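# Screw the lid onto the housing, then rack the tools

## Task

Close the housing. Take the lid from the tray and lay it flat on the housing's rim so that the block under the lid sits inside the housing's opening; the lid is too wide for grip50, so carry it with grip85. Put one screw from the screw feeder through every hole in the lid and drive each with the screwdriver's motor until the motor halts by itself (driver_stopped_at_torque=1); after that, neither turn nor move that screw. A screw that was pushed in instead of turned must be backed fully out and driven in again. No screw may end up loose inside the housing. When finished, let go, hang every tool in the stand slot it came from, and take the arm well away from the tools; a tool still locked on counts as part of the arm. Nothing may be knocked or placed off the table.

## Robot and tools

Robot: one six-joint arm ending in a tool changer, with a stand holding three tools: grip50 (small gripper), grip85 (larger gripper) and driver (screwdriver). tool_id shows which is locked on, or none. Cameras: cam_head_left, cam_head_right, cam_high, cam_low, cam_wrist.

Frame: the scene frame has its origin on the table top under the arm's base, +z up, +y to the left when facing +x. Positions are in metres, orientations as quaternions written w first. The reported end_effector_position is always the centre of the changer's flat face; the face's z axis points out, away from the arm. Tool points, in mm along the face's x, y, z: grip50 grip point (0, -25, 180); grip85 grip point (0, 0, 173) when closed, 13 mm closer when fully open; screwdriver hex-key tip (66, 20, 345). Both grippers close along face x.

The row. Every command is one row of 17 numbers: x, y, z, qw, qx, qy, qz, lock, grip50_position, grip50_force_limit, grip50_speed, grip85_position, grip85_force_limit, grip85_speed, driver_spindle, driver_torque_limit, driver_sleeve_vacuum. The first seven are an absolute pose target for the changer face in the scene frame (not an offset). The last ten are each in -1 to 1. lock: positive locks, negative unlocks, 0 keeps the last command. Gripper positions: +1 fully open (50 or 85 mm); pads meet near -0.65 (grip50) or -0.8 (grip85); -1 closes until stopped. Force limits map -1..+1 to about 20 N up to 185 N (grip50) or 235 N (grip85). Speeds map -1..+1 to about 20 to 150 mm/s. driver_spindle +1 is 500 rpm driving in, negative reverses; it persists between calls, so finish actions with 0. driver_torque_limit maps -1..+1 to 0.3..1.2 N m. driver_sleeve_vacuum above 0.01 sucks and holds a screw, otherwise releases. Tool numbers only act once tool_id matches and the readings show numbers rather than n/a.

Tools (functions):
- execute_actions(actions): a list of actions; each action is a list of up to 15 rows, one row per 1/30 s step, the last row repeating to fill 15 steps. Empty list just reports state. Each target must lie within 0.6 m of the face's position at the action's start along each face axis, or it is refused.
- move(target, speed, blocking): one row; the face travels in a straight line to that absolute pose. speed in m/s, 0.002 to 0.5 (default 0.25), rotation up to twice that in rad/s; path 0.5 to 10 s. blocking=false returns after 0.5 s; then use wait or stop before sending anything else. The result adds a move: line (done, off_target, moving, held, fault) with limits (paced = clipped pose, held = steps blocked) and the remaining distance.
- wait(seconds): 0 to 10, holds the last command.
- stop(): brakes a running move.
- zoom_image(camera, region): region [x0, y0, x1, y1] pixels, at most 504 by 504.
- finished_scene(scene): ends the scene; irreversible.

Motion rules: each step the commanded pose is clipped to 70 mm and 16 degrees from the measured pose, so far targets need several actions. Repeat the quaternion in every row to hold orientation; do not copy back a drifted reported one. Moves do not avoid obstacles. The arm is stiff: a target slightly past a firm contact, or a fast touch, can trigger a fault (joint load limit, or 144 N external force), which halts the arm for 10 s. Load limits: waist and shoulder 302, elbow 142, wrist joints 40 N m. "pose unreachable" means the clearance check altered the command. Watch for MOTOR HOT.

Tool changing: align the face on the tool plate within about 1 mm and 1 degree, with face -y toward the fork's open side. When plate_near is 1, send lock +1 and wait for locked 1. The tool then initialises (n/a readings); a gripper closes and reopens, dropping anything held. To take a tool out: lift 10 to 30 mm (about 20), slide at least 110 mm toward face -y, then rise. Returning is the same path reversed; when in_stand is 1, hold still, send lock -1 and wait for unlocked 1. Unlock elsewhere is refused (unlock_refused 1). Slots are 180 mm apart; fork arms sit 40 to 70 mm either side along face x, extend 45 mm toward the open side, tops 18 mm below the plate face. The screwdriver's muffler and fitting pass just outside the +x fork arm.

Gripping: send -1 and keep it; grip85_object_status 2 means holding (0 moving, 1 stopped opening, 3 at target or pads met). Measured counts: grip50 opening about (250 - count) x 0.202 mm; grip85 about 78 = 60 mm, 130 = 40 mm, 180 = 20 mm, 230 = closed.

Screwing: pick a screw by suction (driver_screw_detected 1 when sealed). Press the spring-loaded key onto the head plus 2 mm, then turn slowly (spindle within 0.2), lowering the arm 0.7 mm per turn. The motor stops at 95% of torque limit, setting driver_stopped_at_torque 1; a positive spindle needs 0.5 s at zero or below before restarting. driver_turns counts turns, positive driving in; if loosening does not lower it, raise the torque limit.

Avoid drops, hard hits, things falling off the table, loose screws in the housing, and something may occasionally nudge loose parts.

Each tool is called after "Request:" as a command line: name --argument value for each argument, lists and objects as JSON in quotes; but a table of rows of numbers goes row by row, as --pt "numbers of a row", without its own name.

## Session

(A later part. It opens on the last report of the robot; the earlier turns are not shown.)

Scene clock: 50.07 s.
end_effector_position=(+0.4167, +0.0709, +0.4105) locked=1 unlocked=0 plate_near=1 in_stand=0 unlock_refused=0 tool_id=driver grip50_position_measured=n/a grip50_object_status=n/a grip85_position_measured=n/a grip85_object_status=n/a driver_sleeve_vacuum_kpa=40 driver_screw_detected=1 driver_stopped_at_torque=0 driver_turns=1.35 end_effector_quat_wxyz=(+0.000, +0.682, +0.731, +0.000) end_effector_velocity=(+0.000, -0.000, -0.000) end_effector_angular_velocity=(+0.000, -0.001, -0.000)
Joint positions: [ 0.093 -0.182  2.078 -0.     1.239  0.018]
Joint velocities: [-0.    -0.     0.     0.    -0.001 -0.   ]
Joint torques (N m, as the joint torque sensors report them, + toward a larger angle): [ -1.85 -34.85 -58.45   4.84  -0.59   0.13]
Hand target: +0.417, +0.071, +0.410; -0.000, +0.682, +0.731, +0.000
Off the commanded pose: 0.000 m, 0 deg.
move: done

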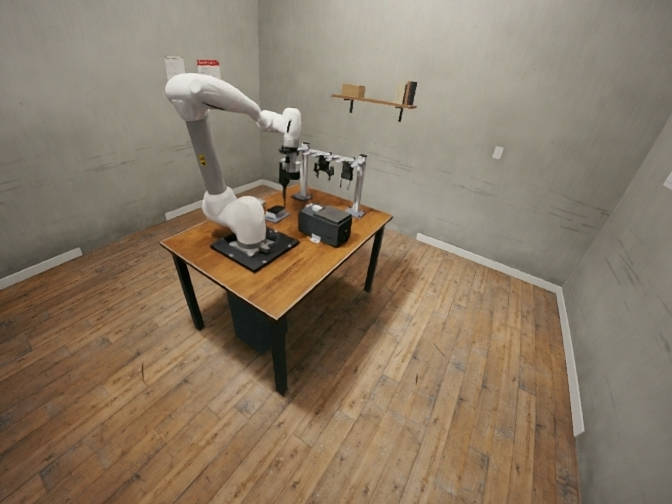

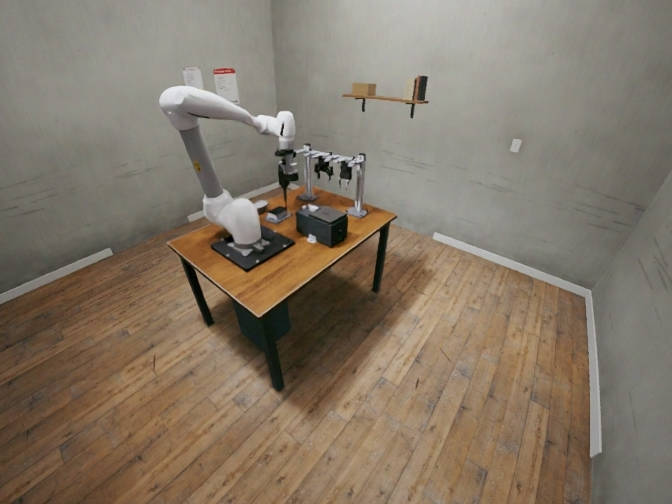

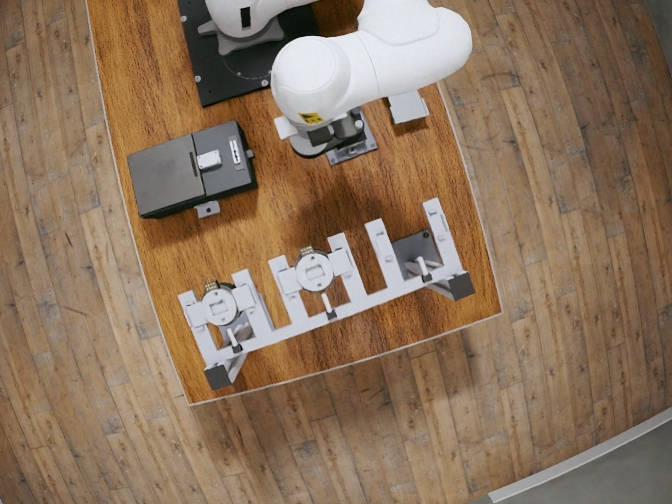

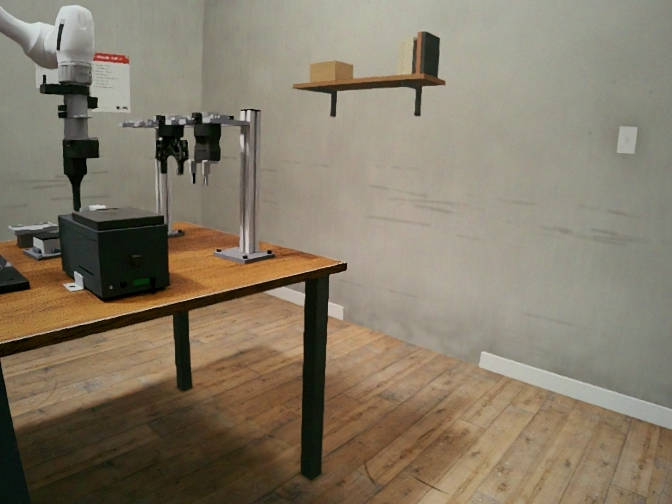

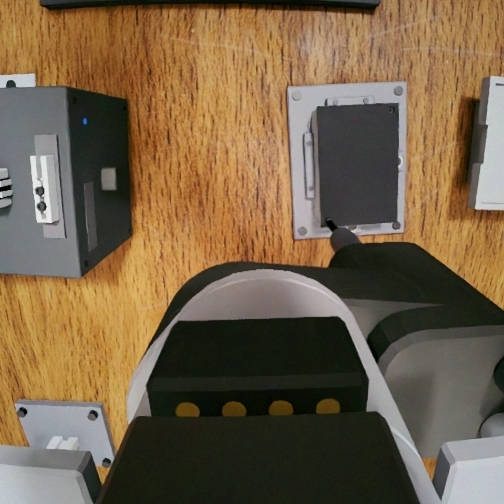

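Request:
move --target '[0.4167,0.0709,0.4085,0,0.682,0.7314,0,0,1,0,0,1,0,0,0,0.3,1]' --speed 0.008

Scene clock: 50.83 s.
end_effector_position=(+0.4167, +0.0709, +0.4085) locked=1 unlocked=0 plate_near=1 in_stand=0 unlock_refused=0 tool_id=driver grip50_position_measured=n/a grip50_object_status=n/a grip85_position_measured=n/a grip85_object_status=n/a driver_sleeve_vacuum_kpa=37 driver_screw_detected=1 driver_stopped_at_torque=0 driver_turns=1.35 end_effector_quat_wxyz=(-0.000, +0.682, +0.731, +0.000) end_effector_velocity=(-0.000, +0.000, +0.000) end_effector_angular_velocity=(+0.001, +0.000, -0.000)
Joint positions: [ 0.093 -0.181  2.081 -0.     1.235  0.018]
Joint velocities: [ 0.    -0.     0.     0.001  0.     0.   ]
Joint torques (N m, as the joint torque sensors report them, + toward a larger angle): [ -0.98 -33.07 -57.49   5.16  -1.15   0.16]
Hand target: +0.417, +0.071, +0.408; -0.000, +0.682, +0.731, +0.000
Off the commanded pose: 0.000 m, 0 deg.
move: done

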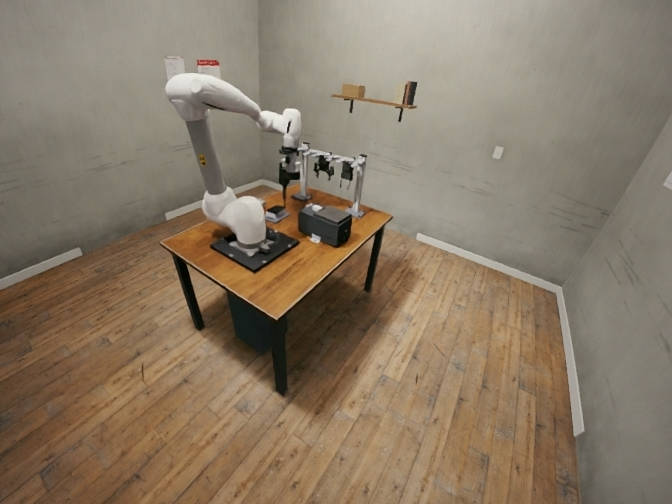

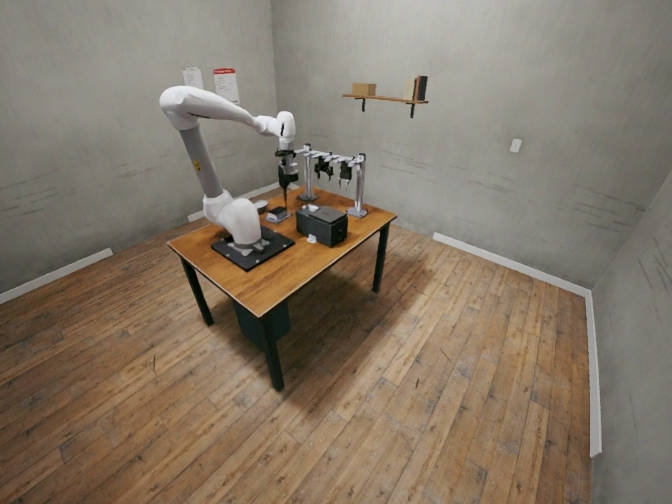

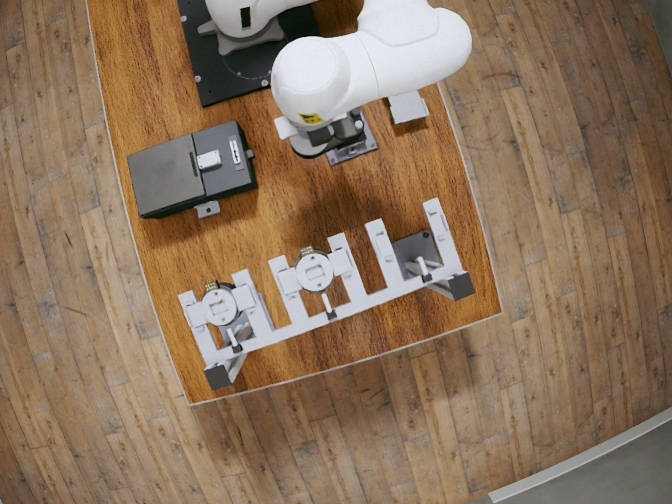

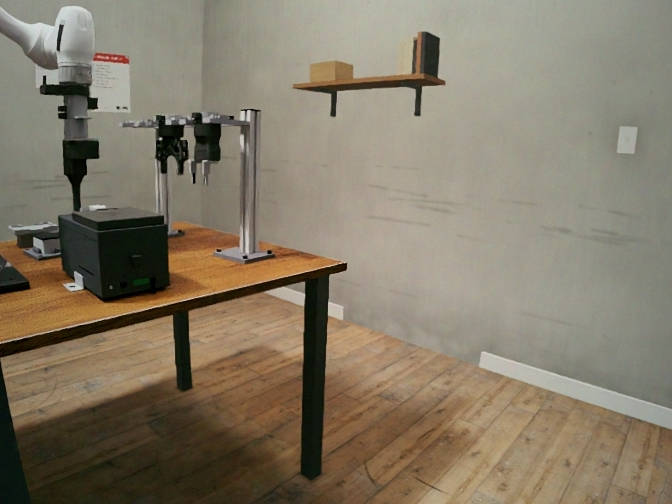

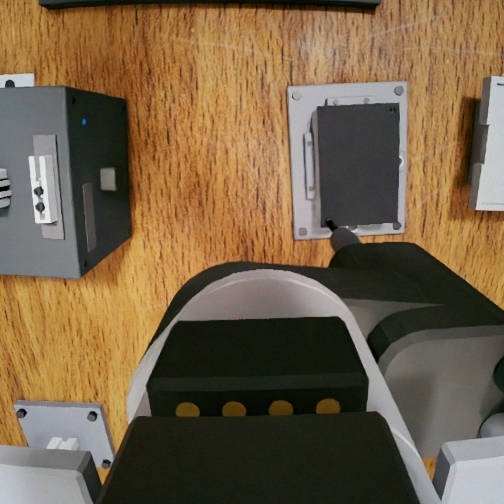

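Request:
execute_actions --actions '[[[0.4164,0.0707,0.4085,0,0.682,0.7314,0,0,1,0,0,1,0,0,0,0.3,1],[0.4164,0.0707,0.4085,0,0.682,0.7314,0,0,1,0,0,1,0,0,0,0.3,1],[0.4164,0.0707,0.4085,0,0.682,0.7314,0,0,1,0,0,1,0,0,0,0.3,1],[0.4164,0.0707,0.4085,0,0.682,0.7314,0,0,1,0,0,1,0,0,0,0.3,1],[0.4164,0.0707,0.4082,0,0.682,0.7314,0,0,1,0,0,1,0,0,0,0.3,1],[0.4164,0.0707,0.4079,0,0.682,0.7314,0,0,1,0,0,1,0,0,0,0.3,1]]]'

Scene clock: 51.50 s.
end_effector_position=(+0.4164, +0.0707, +0.4078) locked=1 unlocked=0 plate_near=1 in_stand=0 unlock_refused=0 tool_id=driver grip50_position_measured=n/a grip50_object_status=n/a grip85_position_measured=n/a grip85_object_status=n/a driver_sleeve_vacuum_kpa=40 driver_screw_detected=1 driver_stopped_at_torque=0 driver_turns=1.35 end_effector_quat_wxyz=(-0.000, +0.682, +0.731, -0.000) end_effector_velocity=(+0.000, -0.000, +0.000) end_effector_angular_velocity=(+0.001, -0.001, -0.000)
Joint positions: [ 0.093 -0.181  2.082 -0.     1.234  0.017]
Joint velocities: [-0.    -0.    -0.     0.    -0.001 -0.   ]
Joint torques (N m, as the joint torque sensors report them, + toward a larger angle): [ -0.94 -31.98 -56.39   5.1   -0.61   0.13]
Hand target: +0.416, +0.071, +0.408; -0.000, +0.682, +0.731, -0.000
Off the commanded pose: 0.000 m, 0 deg.
Step readings (end_effector_position):
0: (+0.4167, +0.0709, +0.4085)
1: (+0.4167, +0.0709, +0.4085)
2: (+0.4166, +0.0709, +0.4084)
4: (+0.4166, +0.0709, +0.4083)
8: (+0.4165, +0.0708, +0.4079)
15: end_effector_position above

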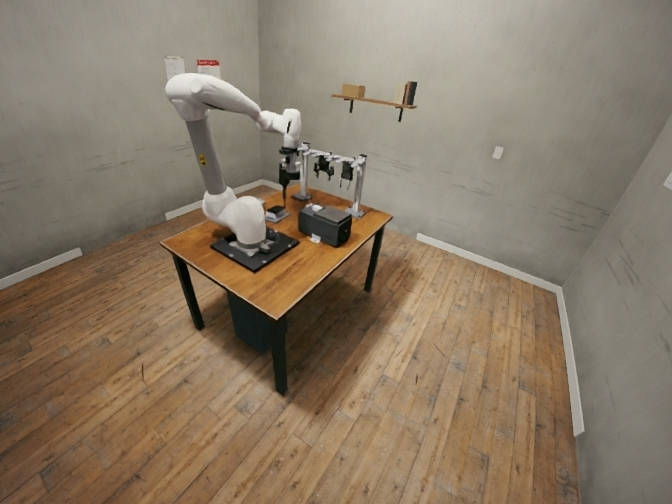

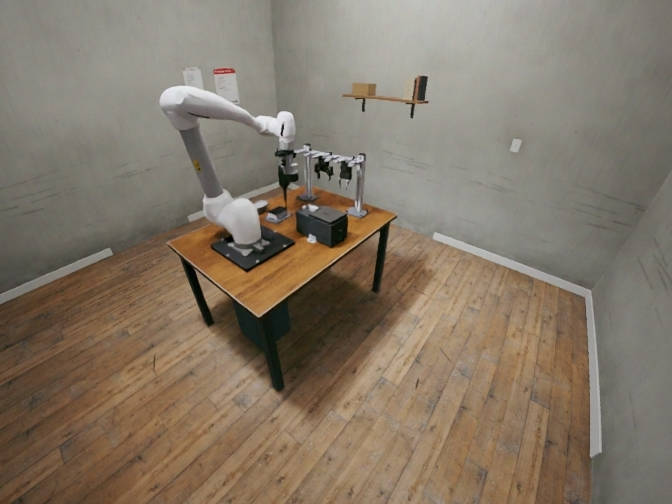

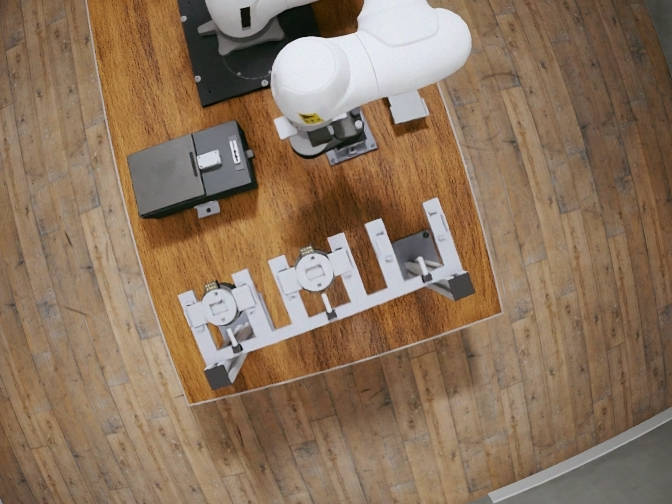

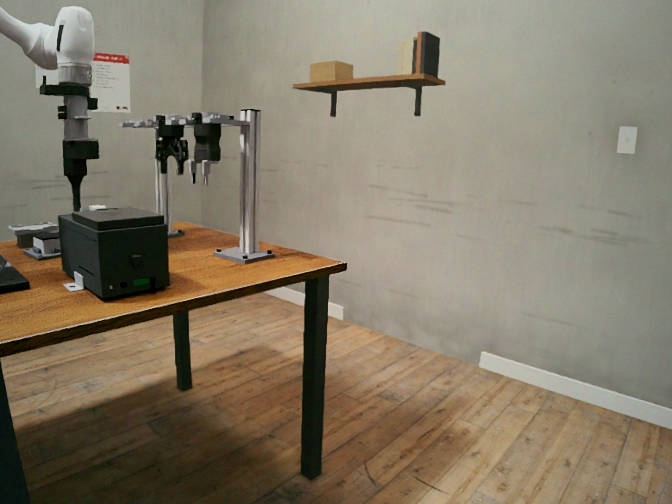

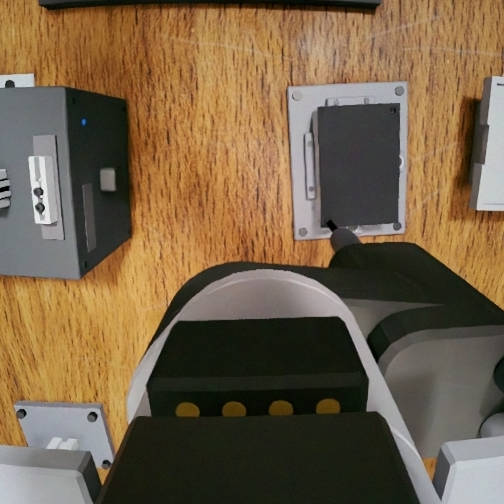

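Request:
execute_actions --actions '[[[0.4164,0.0706,0.4074,0,0.682,0.7314,0,0,1,0,0,1,0,0,0.3,0.3,1]]]'

Request:
move --target '[0.4164,0.0706,0.4022,0,0.682,0.7314,0,0,1,0,0,1,0,0,0.6,0.3,1]' --speed 0.004

Scene clock: 52.10 s.
end_effector_position=(+0.4164, +0.0706, +0.4074) locked=1 unlocked=0 plate_near=1 in_stand=0 unlock_refused=0 tool_id=driver grip50_position_measured=n/a grip50_object_status=n/a grip85_position_measured=n/a grip85_object_status=n/a driver_sleeve_vacuum_kpa=40 driver_screw_detected=1 driver_stopped_at_torque=0 driver_turns=2.45 end_effector_quat_wxyz=(+0.000, +0.682, +0.731, +0.000) end_effector_velocity=(+0.000, +0.000, -0.000) end_effector_angular_velocity=(+0.000, -0.000, +0.001)
Joint positions: [ 0.093 -0.181  2.083 -0.     1.233  0.017]
Joint velocities: [ 0.  0. -0.  0. -0. -0.]
Joint torques (N m, as the joint torque sensors report them, + toward a larger angle): [ -0.83 -32.69 -56.02   4.33  -0.58   0.  ]
Hand target: +0.416, +0.071, +0.407; -0.000, +0.682, +0.731, -0.000
Off the commanded pose: 0.000 m, 0 deg.
Step readings (end_effector_position):
0: (+0.4164, +0.0707, +0.4078)
1: (+0.4164, +0.0707, +0.4078)
2: (+0.4164, +0.0707, +0.4077)
4: (+0.4164, +0.0706, +0.4075)
8: (+0.4164, +0.0706, +0.4074)
15: end_effector_position above

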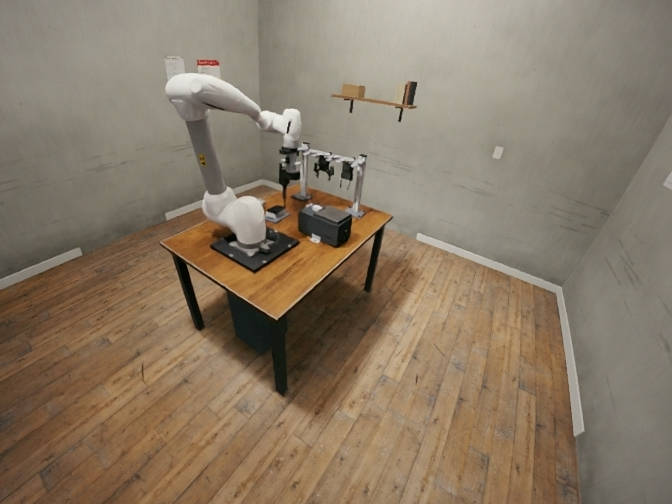

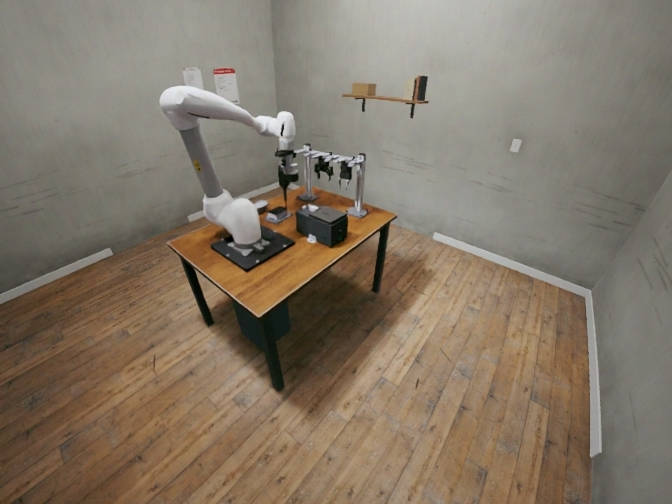

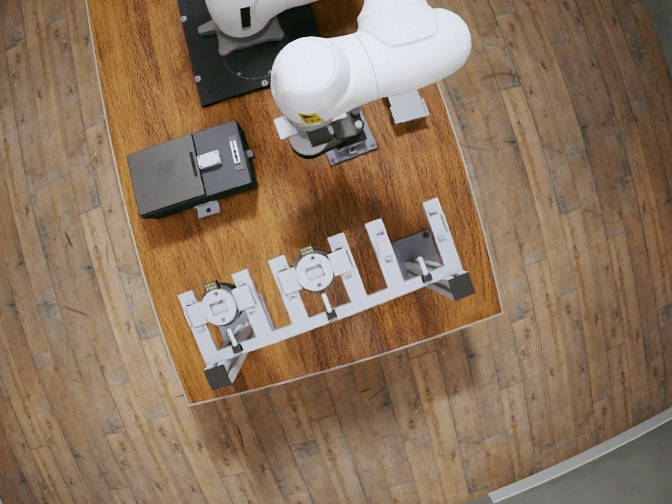

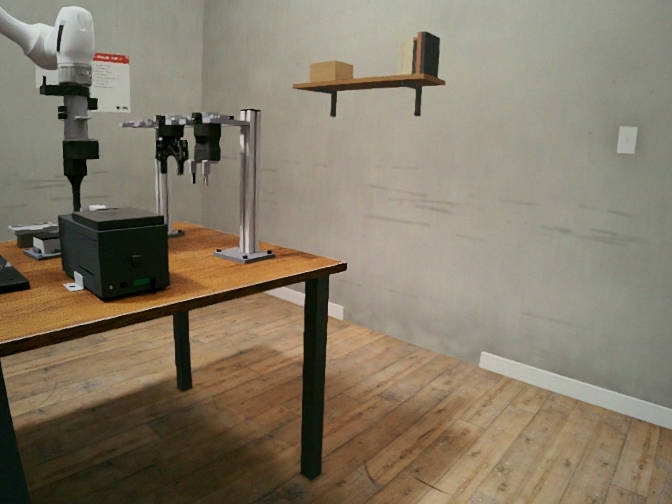

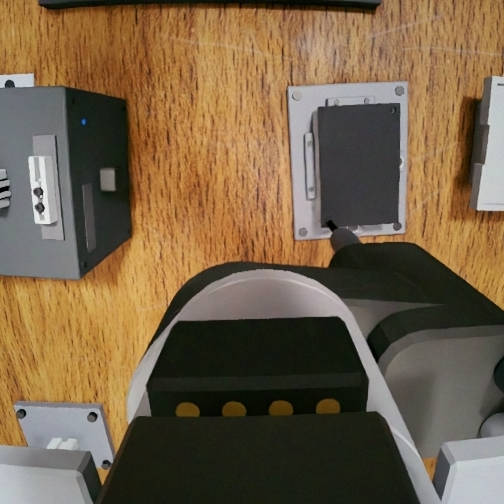

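Scene clock: 53.63 s.
end_effector_position=(+0.4164, +0.0706, +0.4022) locked=1 unlocked=0 plate_near=1 in_stand=0 unlock_refused=0 tool_id=driver grip50_position_measured=n/a grip50_object_status=n/a grip85_position_measured=n/a grip85_object_status=n/a driver_sleeve_vacuum_kpa=40 driver_screw_detected=1 driver_stopped_at_torque=1 driver_turns=7.21 end_effector_quat_wxyz=(+0.000, +0.682, +0.731, +0.000) end_effector_velocity=(+0.000, -0.000, -0.000) end_effector_angular_velocity=(-0.000, +0.000, -0.000)
Joint positions: [ 0.093 -0.177  2.09  -0.     1.222  0.017]
Joint velocities: [-0.  0.  0. -0.  0. -0.]
Joint torques (N m, as the joint torque sensors report them, + toward a larger angle): [ -1.18 -31.54 -55.15   4.24  -0.6    0.12]
Hand target: +0.416, +0.071, +0.402; -0.000, +0.682, +0.731, +0.000
Off the commanded pose: 0.000 m, 0 deg.
move: done

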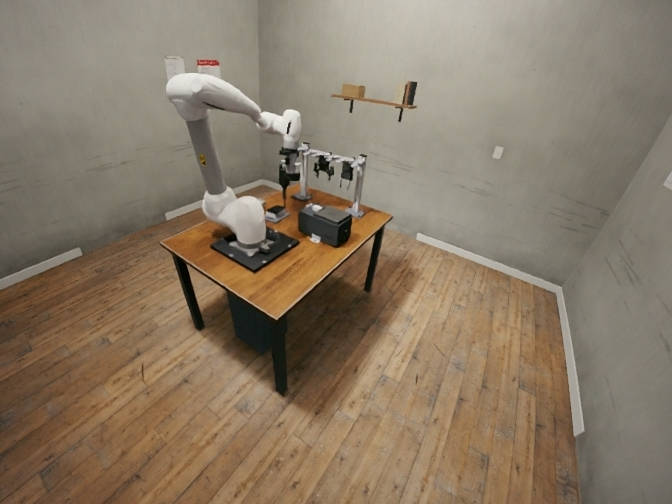

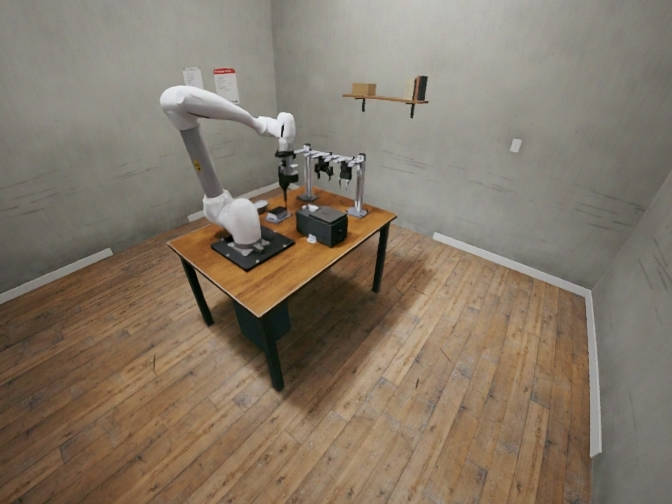

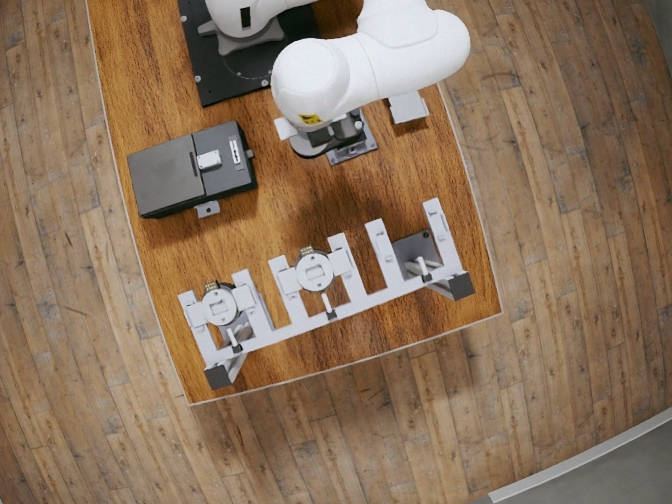

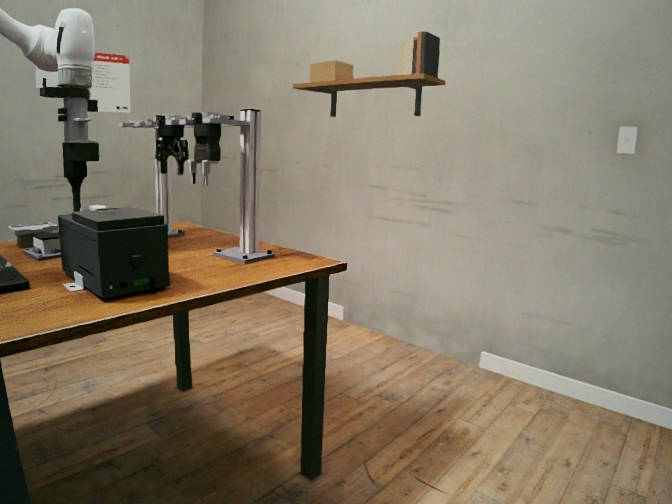

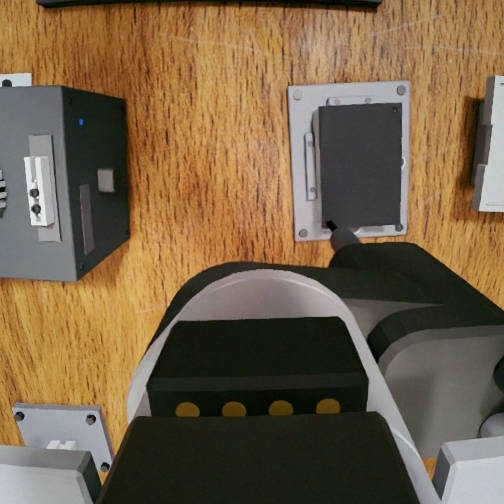

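Request:
move --target '[0.4164,0.0706,0.425,0,0.682,0.7314,0,0,1,0,0,1,0,0,0,0.3,0]' --speed 0.07

Request:
zoom_image --camera "cam_wrist" --region '[300, 195, 350, 245]'

Request:
move --target '[0.385,-0.10,0.535,0,0.682,0.7314,0,0,1,0,0,1,0,0,0,0.3,0]' --speed 0.3

Request:
move --target '[0.3754,-0.1671,0.522,0,0.682,0.7314,0,0,1,0,0,1,0,0,0,0.3,1]' --speed 0.2

Request:
zoom_image --camera "cam_wrist" --region '[300, 190, 360, 250]'

Scene clock: 54.60 s.
end_effector_position=(+0.4164, +0.0706, +0.4249) locked=1 unlocked=0 plate_near=1 in_stand=0 unlock_refused=0 tool_id=driver grip50_position_measured=n/a grip50_object_status=n/a grip85_position_measured=n/a grip85_object_status=n/a driver_sleeve_vacuum_kpa=0 driver_screw_detected=0 driver_stopped_at_torque=1 driver_turns=7.21 end_effector_quat_wxyz=(-0.000, +0.682, +0.731, -0.000) end_effector_velocity=(+0.000, +0.000, +0.001) end_effector_angular_velocity=(+0.001, -0.001, -0.002)
Joint positions: [ 0.093 -0.191  2.058 -0.     1.268  0.017]
Joint velocities: [-0.    -0.001 -0.001  0.001  0.     0.002]
Joint torques (N m, as the joint torque sensors report them, + toward a larger angle): [ -0.57 -33.72 -59.03   4.82  -0.29   0.02]
Hand target: +0.416, +0.071, +0.425; +0.000, +0.682, +0.731, -0.000
Off the commanded pose: 0.000 m, 0 deg.
move: done

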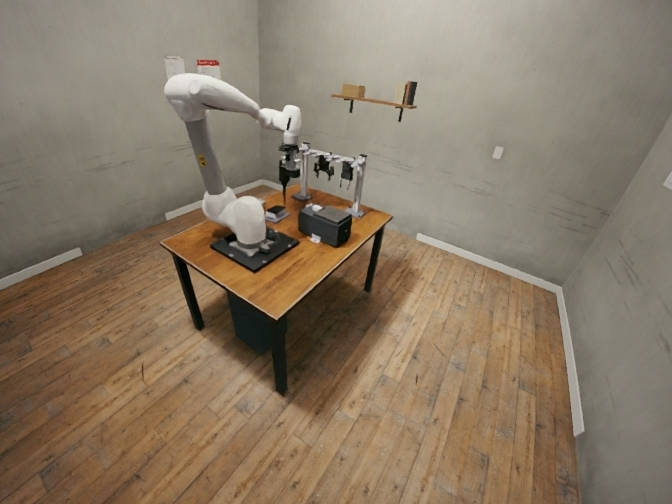

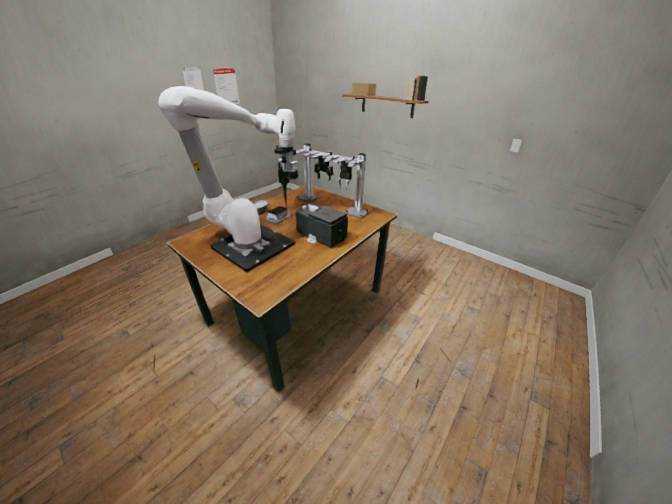

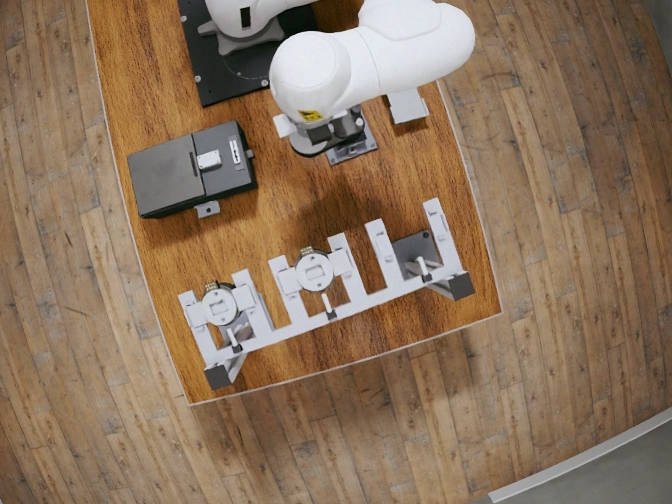

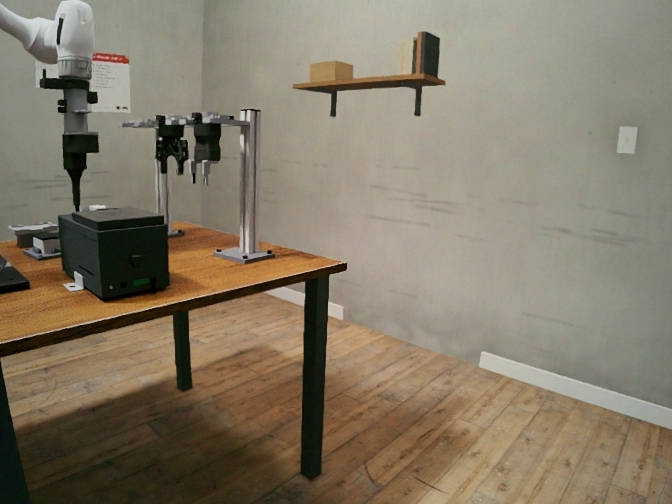

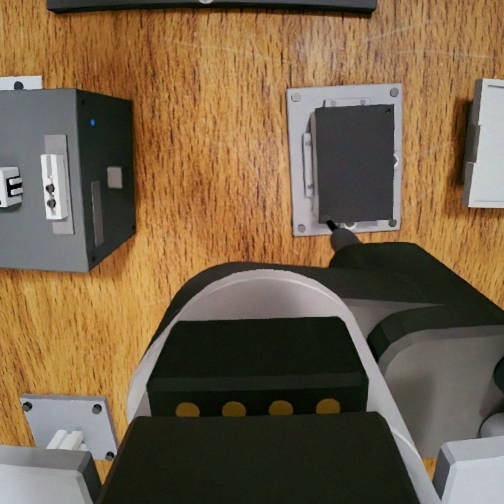

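Region (300, 195, 350, 245) of cam_wrist's 504x504 image, scaled by 10.080, with more detail than that image has.

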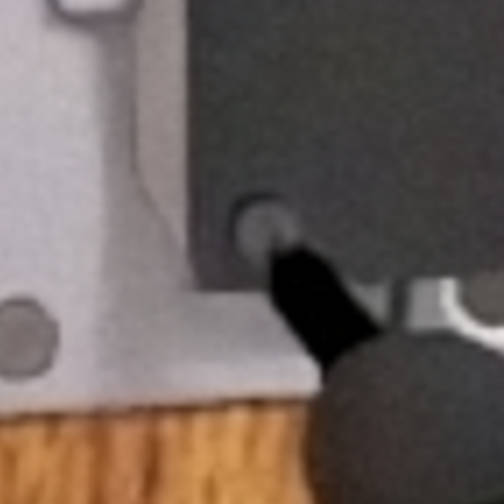

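Scene clock: 55.77 s.
end_effector_position=(+0.3848, -0.0999, +0.5351) locked=1 unlocked=0 plate_near=1 in_stand=0 unlock_refused=0 tool_id=driver grip50_position_measured=n/a grip50_object_status=n/a grip85_position_measured=n/a grip85_object_status=n/a driver_sleeve_vacuum_kpa=0 driver_screw_detected=0 driver_stopped_at_torque=1 driver_turns=7.21 end_effector_quat_wxyz=(+0.000, +0.682, +0.731, -0.000) end_effector_velocity=(+0.000, -0.001, -0.000) end_effector_angular_velocity=(+0.000, +0.001, -0.001)
Joint positions: [-0.339 -0.271  1.917  0.002  1.489 -0.415]
Joint velocities: [-0.002  0.002 -0.001 -0.     0.    -0.001]
Joint torques (N m, as the joint torque sensors report them, + toward a larger angle): [ -1.9  -28.46 -60.88   5.23  -0.15   0.05]
Hand target: +0.385, -0.100, +0.535; +0.000, +0.682, +0.731, -0.000
Off the commanded pose: 0.000 m, 0 deg.
move: done

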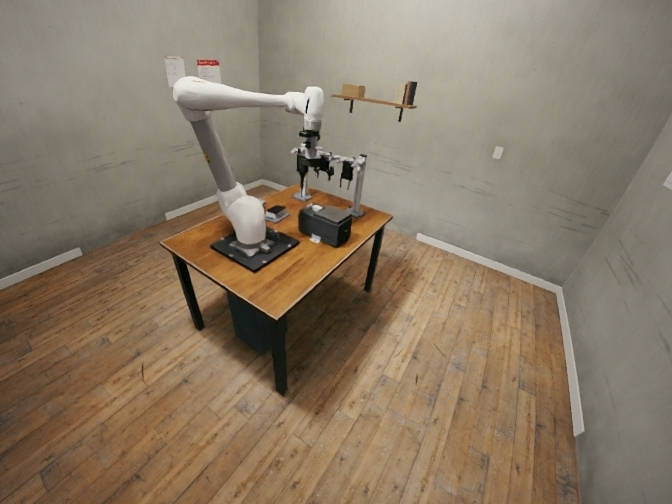

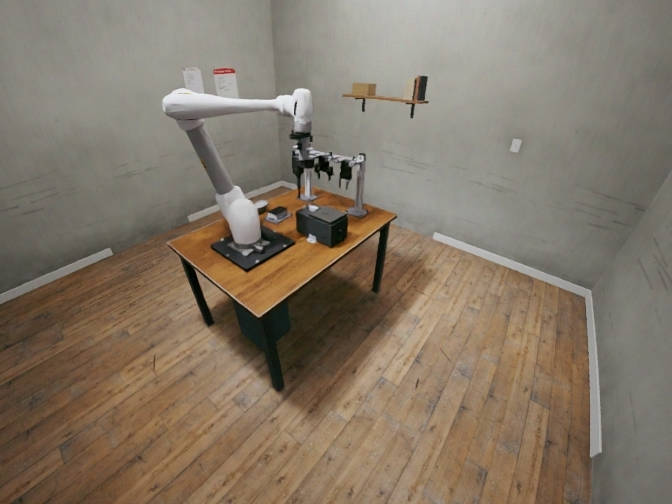

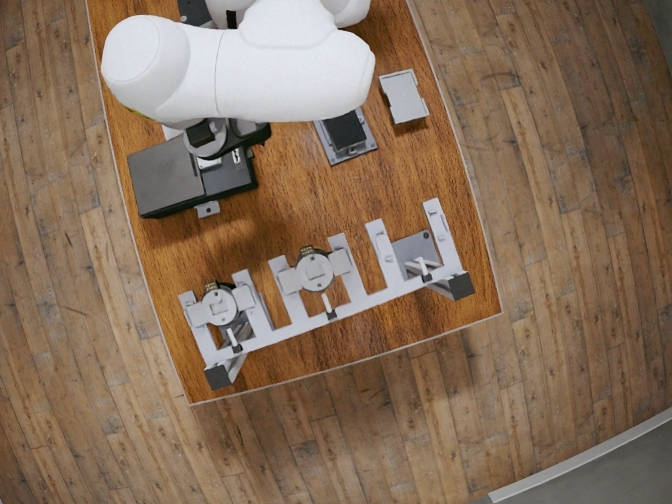

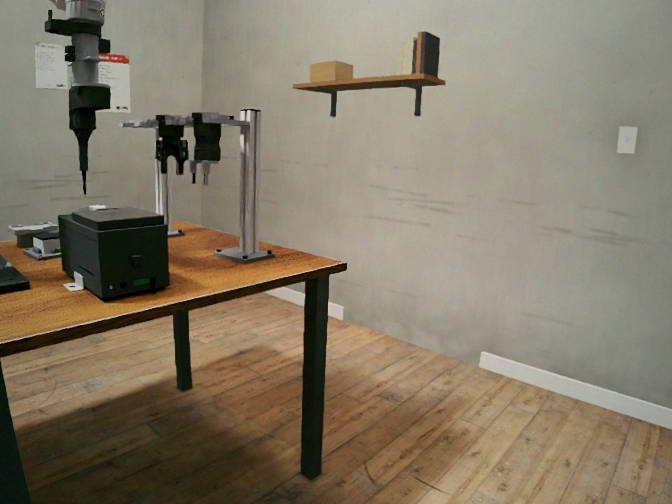

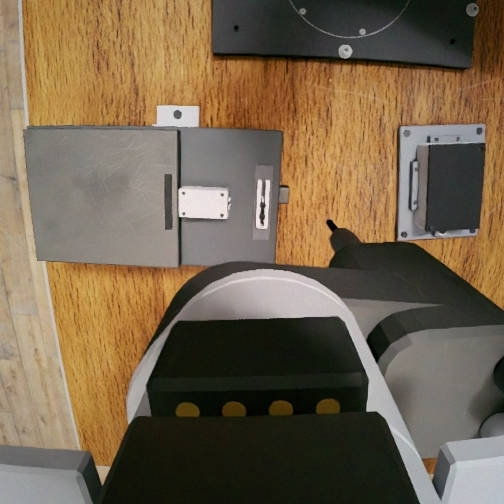

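Scene clock: 56.57 s.
end_effector_position=(+0.3754, -0.1670, +0.5218) locked=1 unlocked=0 plate_near=1 in_stand=0 unlock_refused=0 tool_id=driver grip50_position_measured=n/a grip50_object_status=n/a grip85_position_measured=n/a grip85_object_status=n/a driver_sleeve_vacuum_kpa=14 driver_screw_detected=0 driver_stopped_at_torque=1 driver_turns=7.21 end_effector_quat_wxyz=(-0.000, +0.682, +0.731, -0.000) end_effector_velocity=(+0.001, -0.001, +0.001) end_effector_angular_velocity=(-0.002, -0.003, -0.001)
Joint positions: [-0.502 -0.245  1.922  0.003  1.459 -0.579]
Joint velocities: [-0.001  0.    -0.003  0.    -0.001 -0.   ]
Joint torques (N m, as the joint torque sensors report them, + toward a larger angle): [ -1.8  -28.33 -60.34   5.1   -0.14   0.21]
Hand target: +0.375, -0.167, +0.522; -0.000, +0.682, +0.731, -0.000
Off the commanded pose: 0.000 m, 0 deg.
move: done

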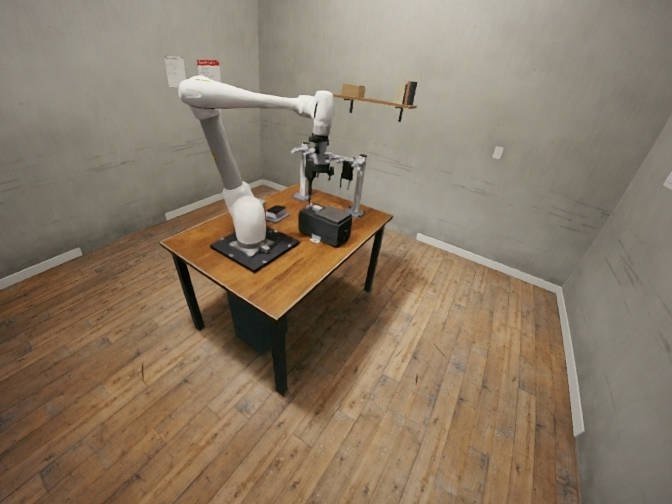

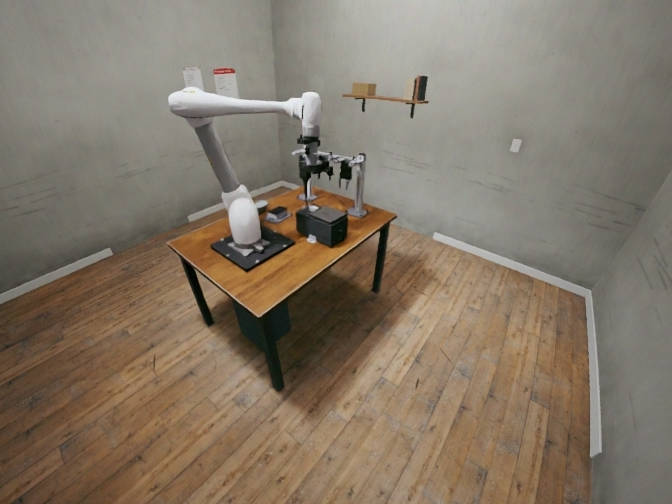

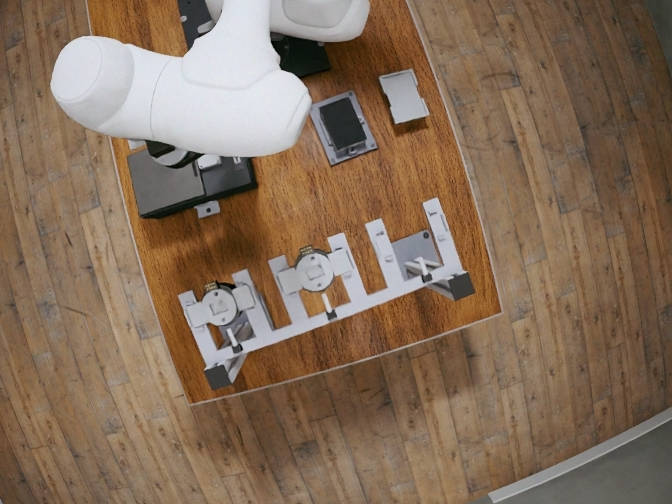

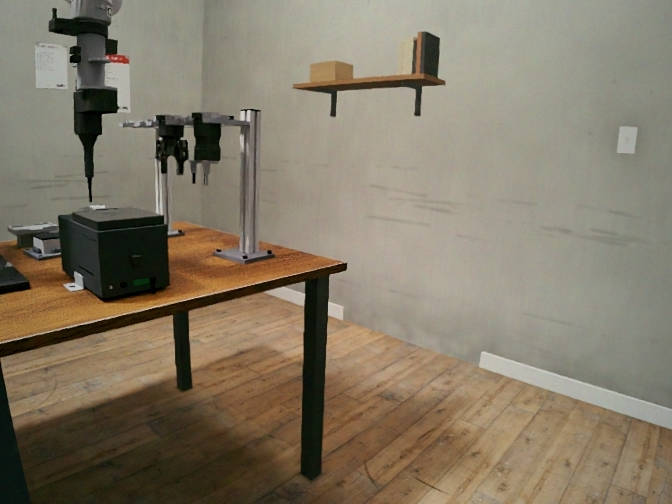

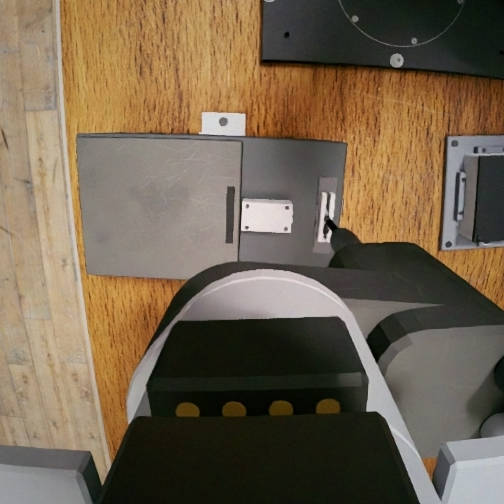

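Region (300, 190, 360, 250) of cam_wrist's 504x504 image, scaled by 8.400, with more detail than that image has.

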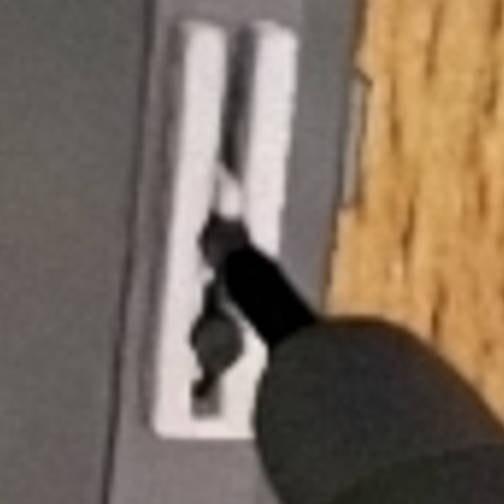

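The rail advanced; the screw sits under the tip.

Request:
move --target '[0.3754,-0.1671,0.5084,0,0.682,0.7314,0,0,1,0,0,1,0,0,0.15,0.3,1]' --speed 0.016

Scene clock: 57.70 s.
end_effector_position=(+0.3754, -0.1671, +0.5084) locked=1 unlocked=0 plate_near=1 in_stand=0 unlock_refused=0 tool_id=driver grip50_position_measured=n/a grip50_object_status=n/a grip85_position_measured=n/a grip85_object_status=n/a driver_sleeve_vacuum_kpa=40 driver_screw_detected=1 driver_stopped_at_torque=0 driver_turns=8.51 end_effector_quat_wxyz=(+0.000, +0.682, +0.731, +0.000) end_effector_velocity=(+0.000, -0.000, -0.000) end_effector_angular_velocity=(-0.000, -0.001, +0.001)
Joint positions: [-0.502 -0.242  1.944  0.003  1.434 -0.579]
Joint velocities: [-0.     0.     0.001  0.001 -0.002 -0.001]
Joint torques (N m, as the joint torque sensors report them, + toward a larger angle): [ -0.92 -27.28 -56.96   5.31  -0.08   0.14]
Hand target: +0.375, -0.167, +0.508; -0.000, +0.682, +0.731, +0.000
Off the commanded pose: 0.000 m, 0 deg.
move: done

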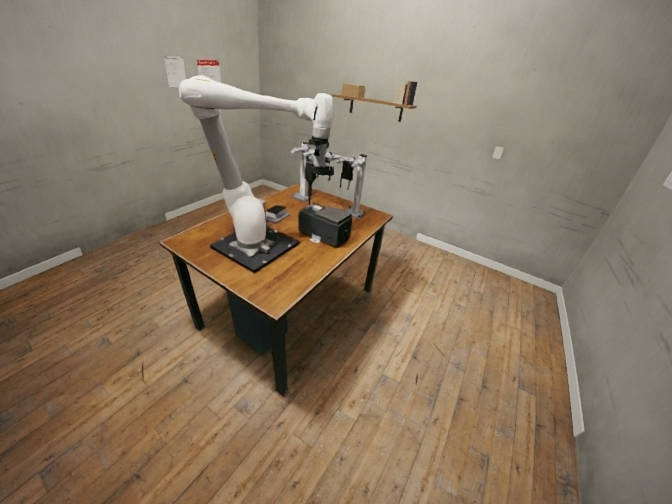

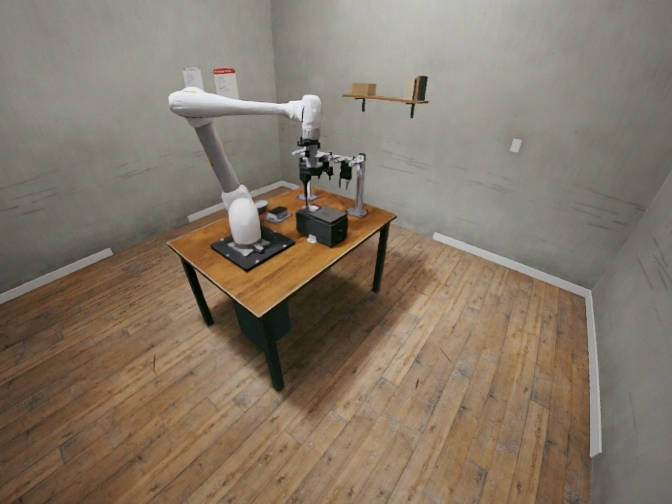

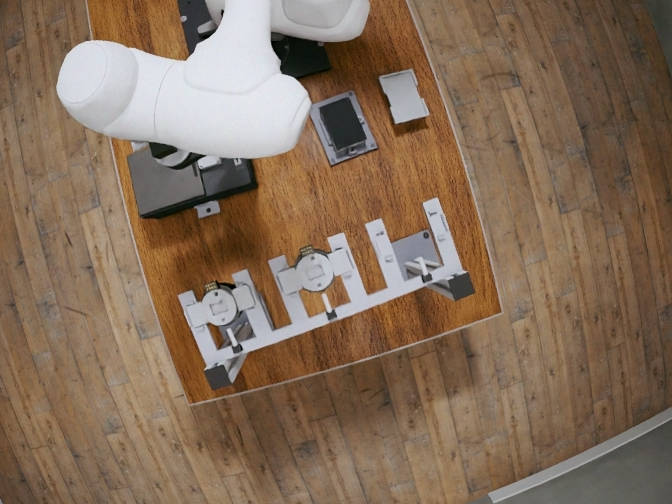

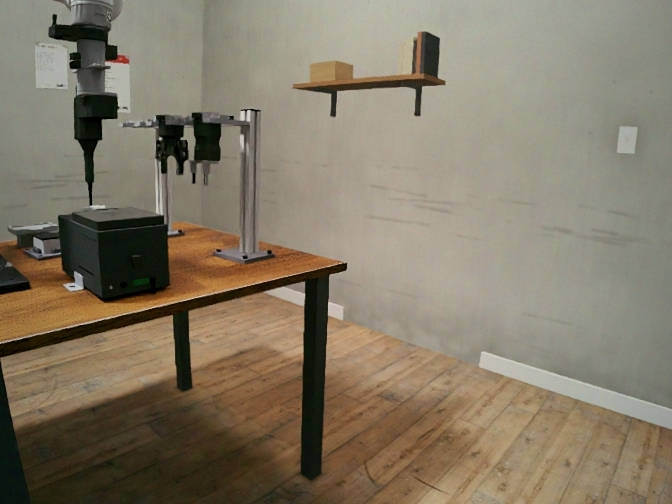

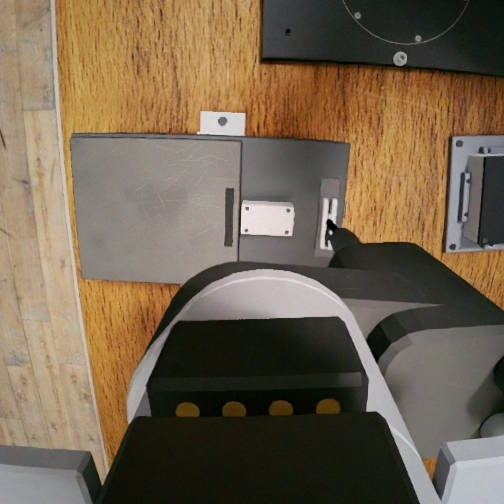

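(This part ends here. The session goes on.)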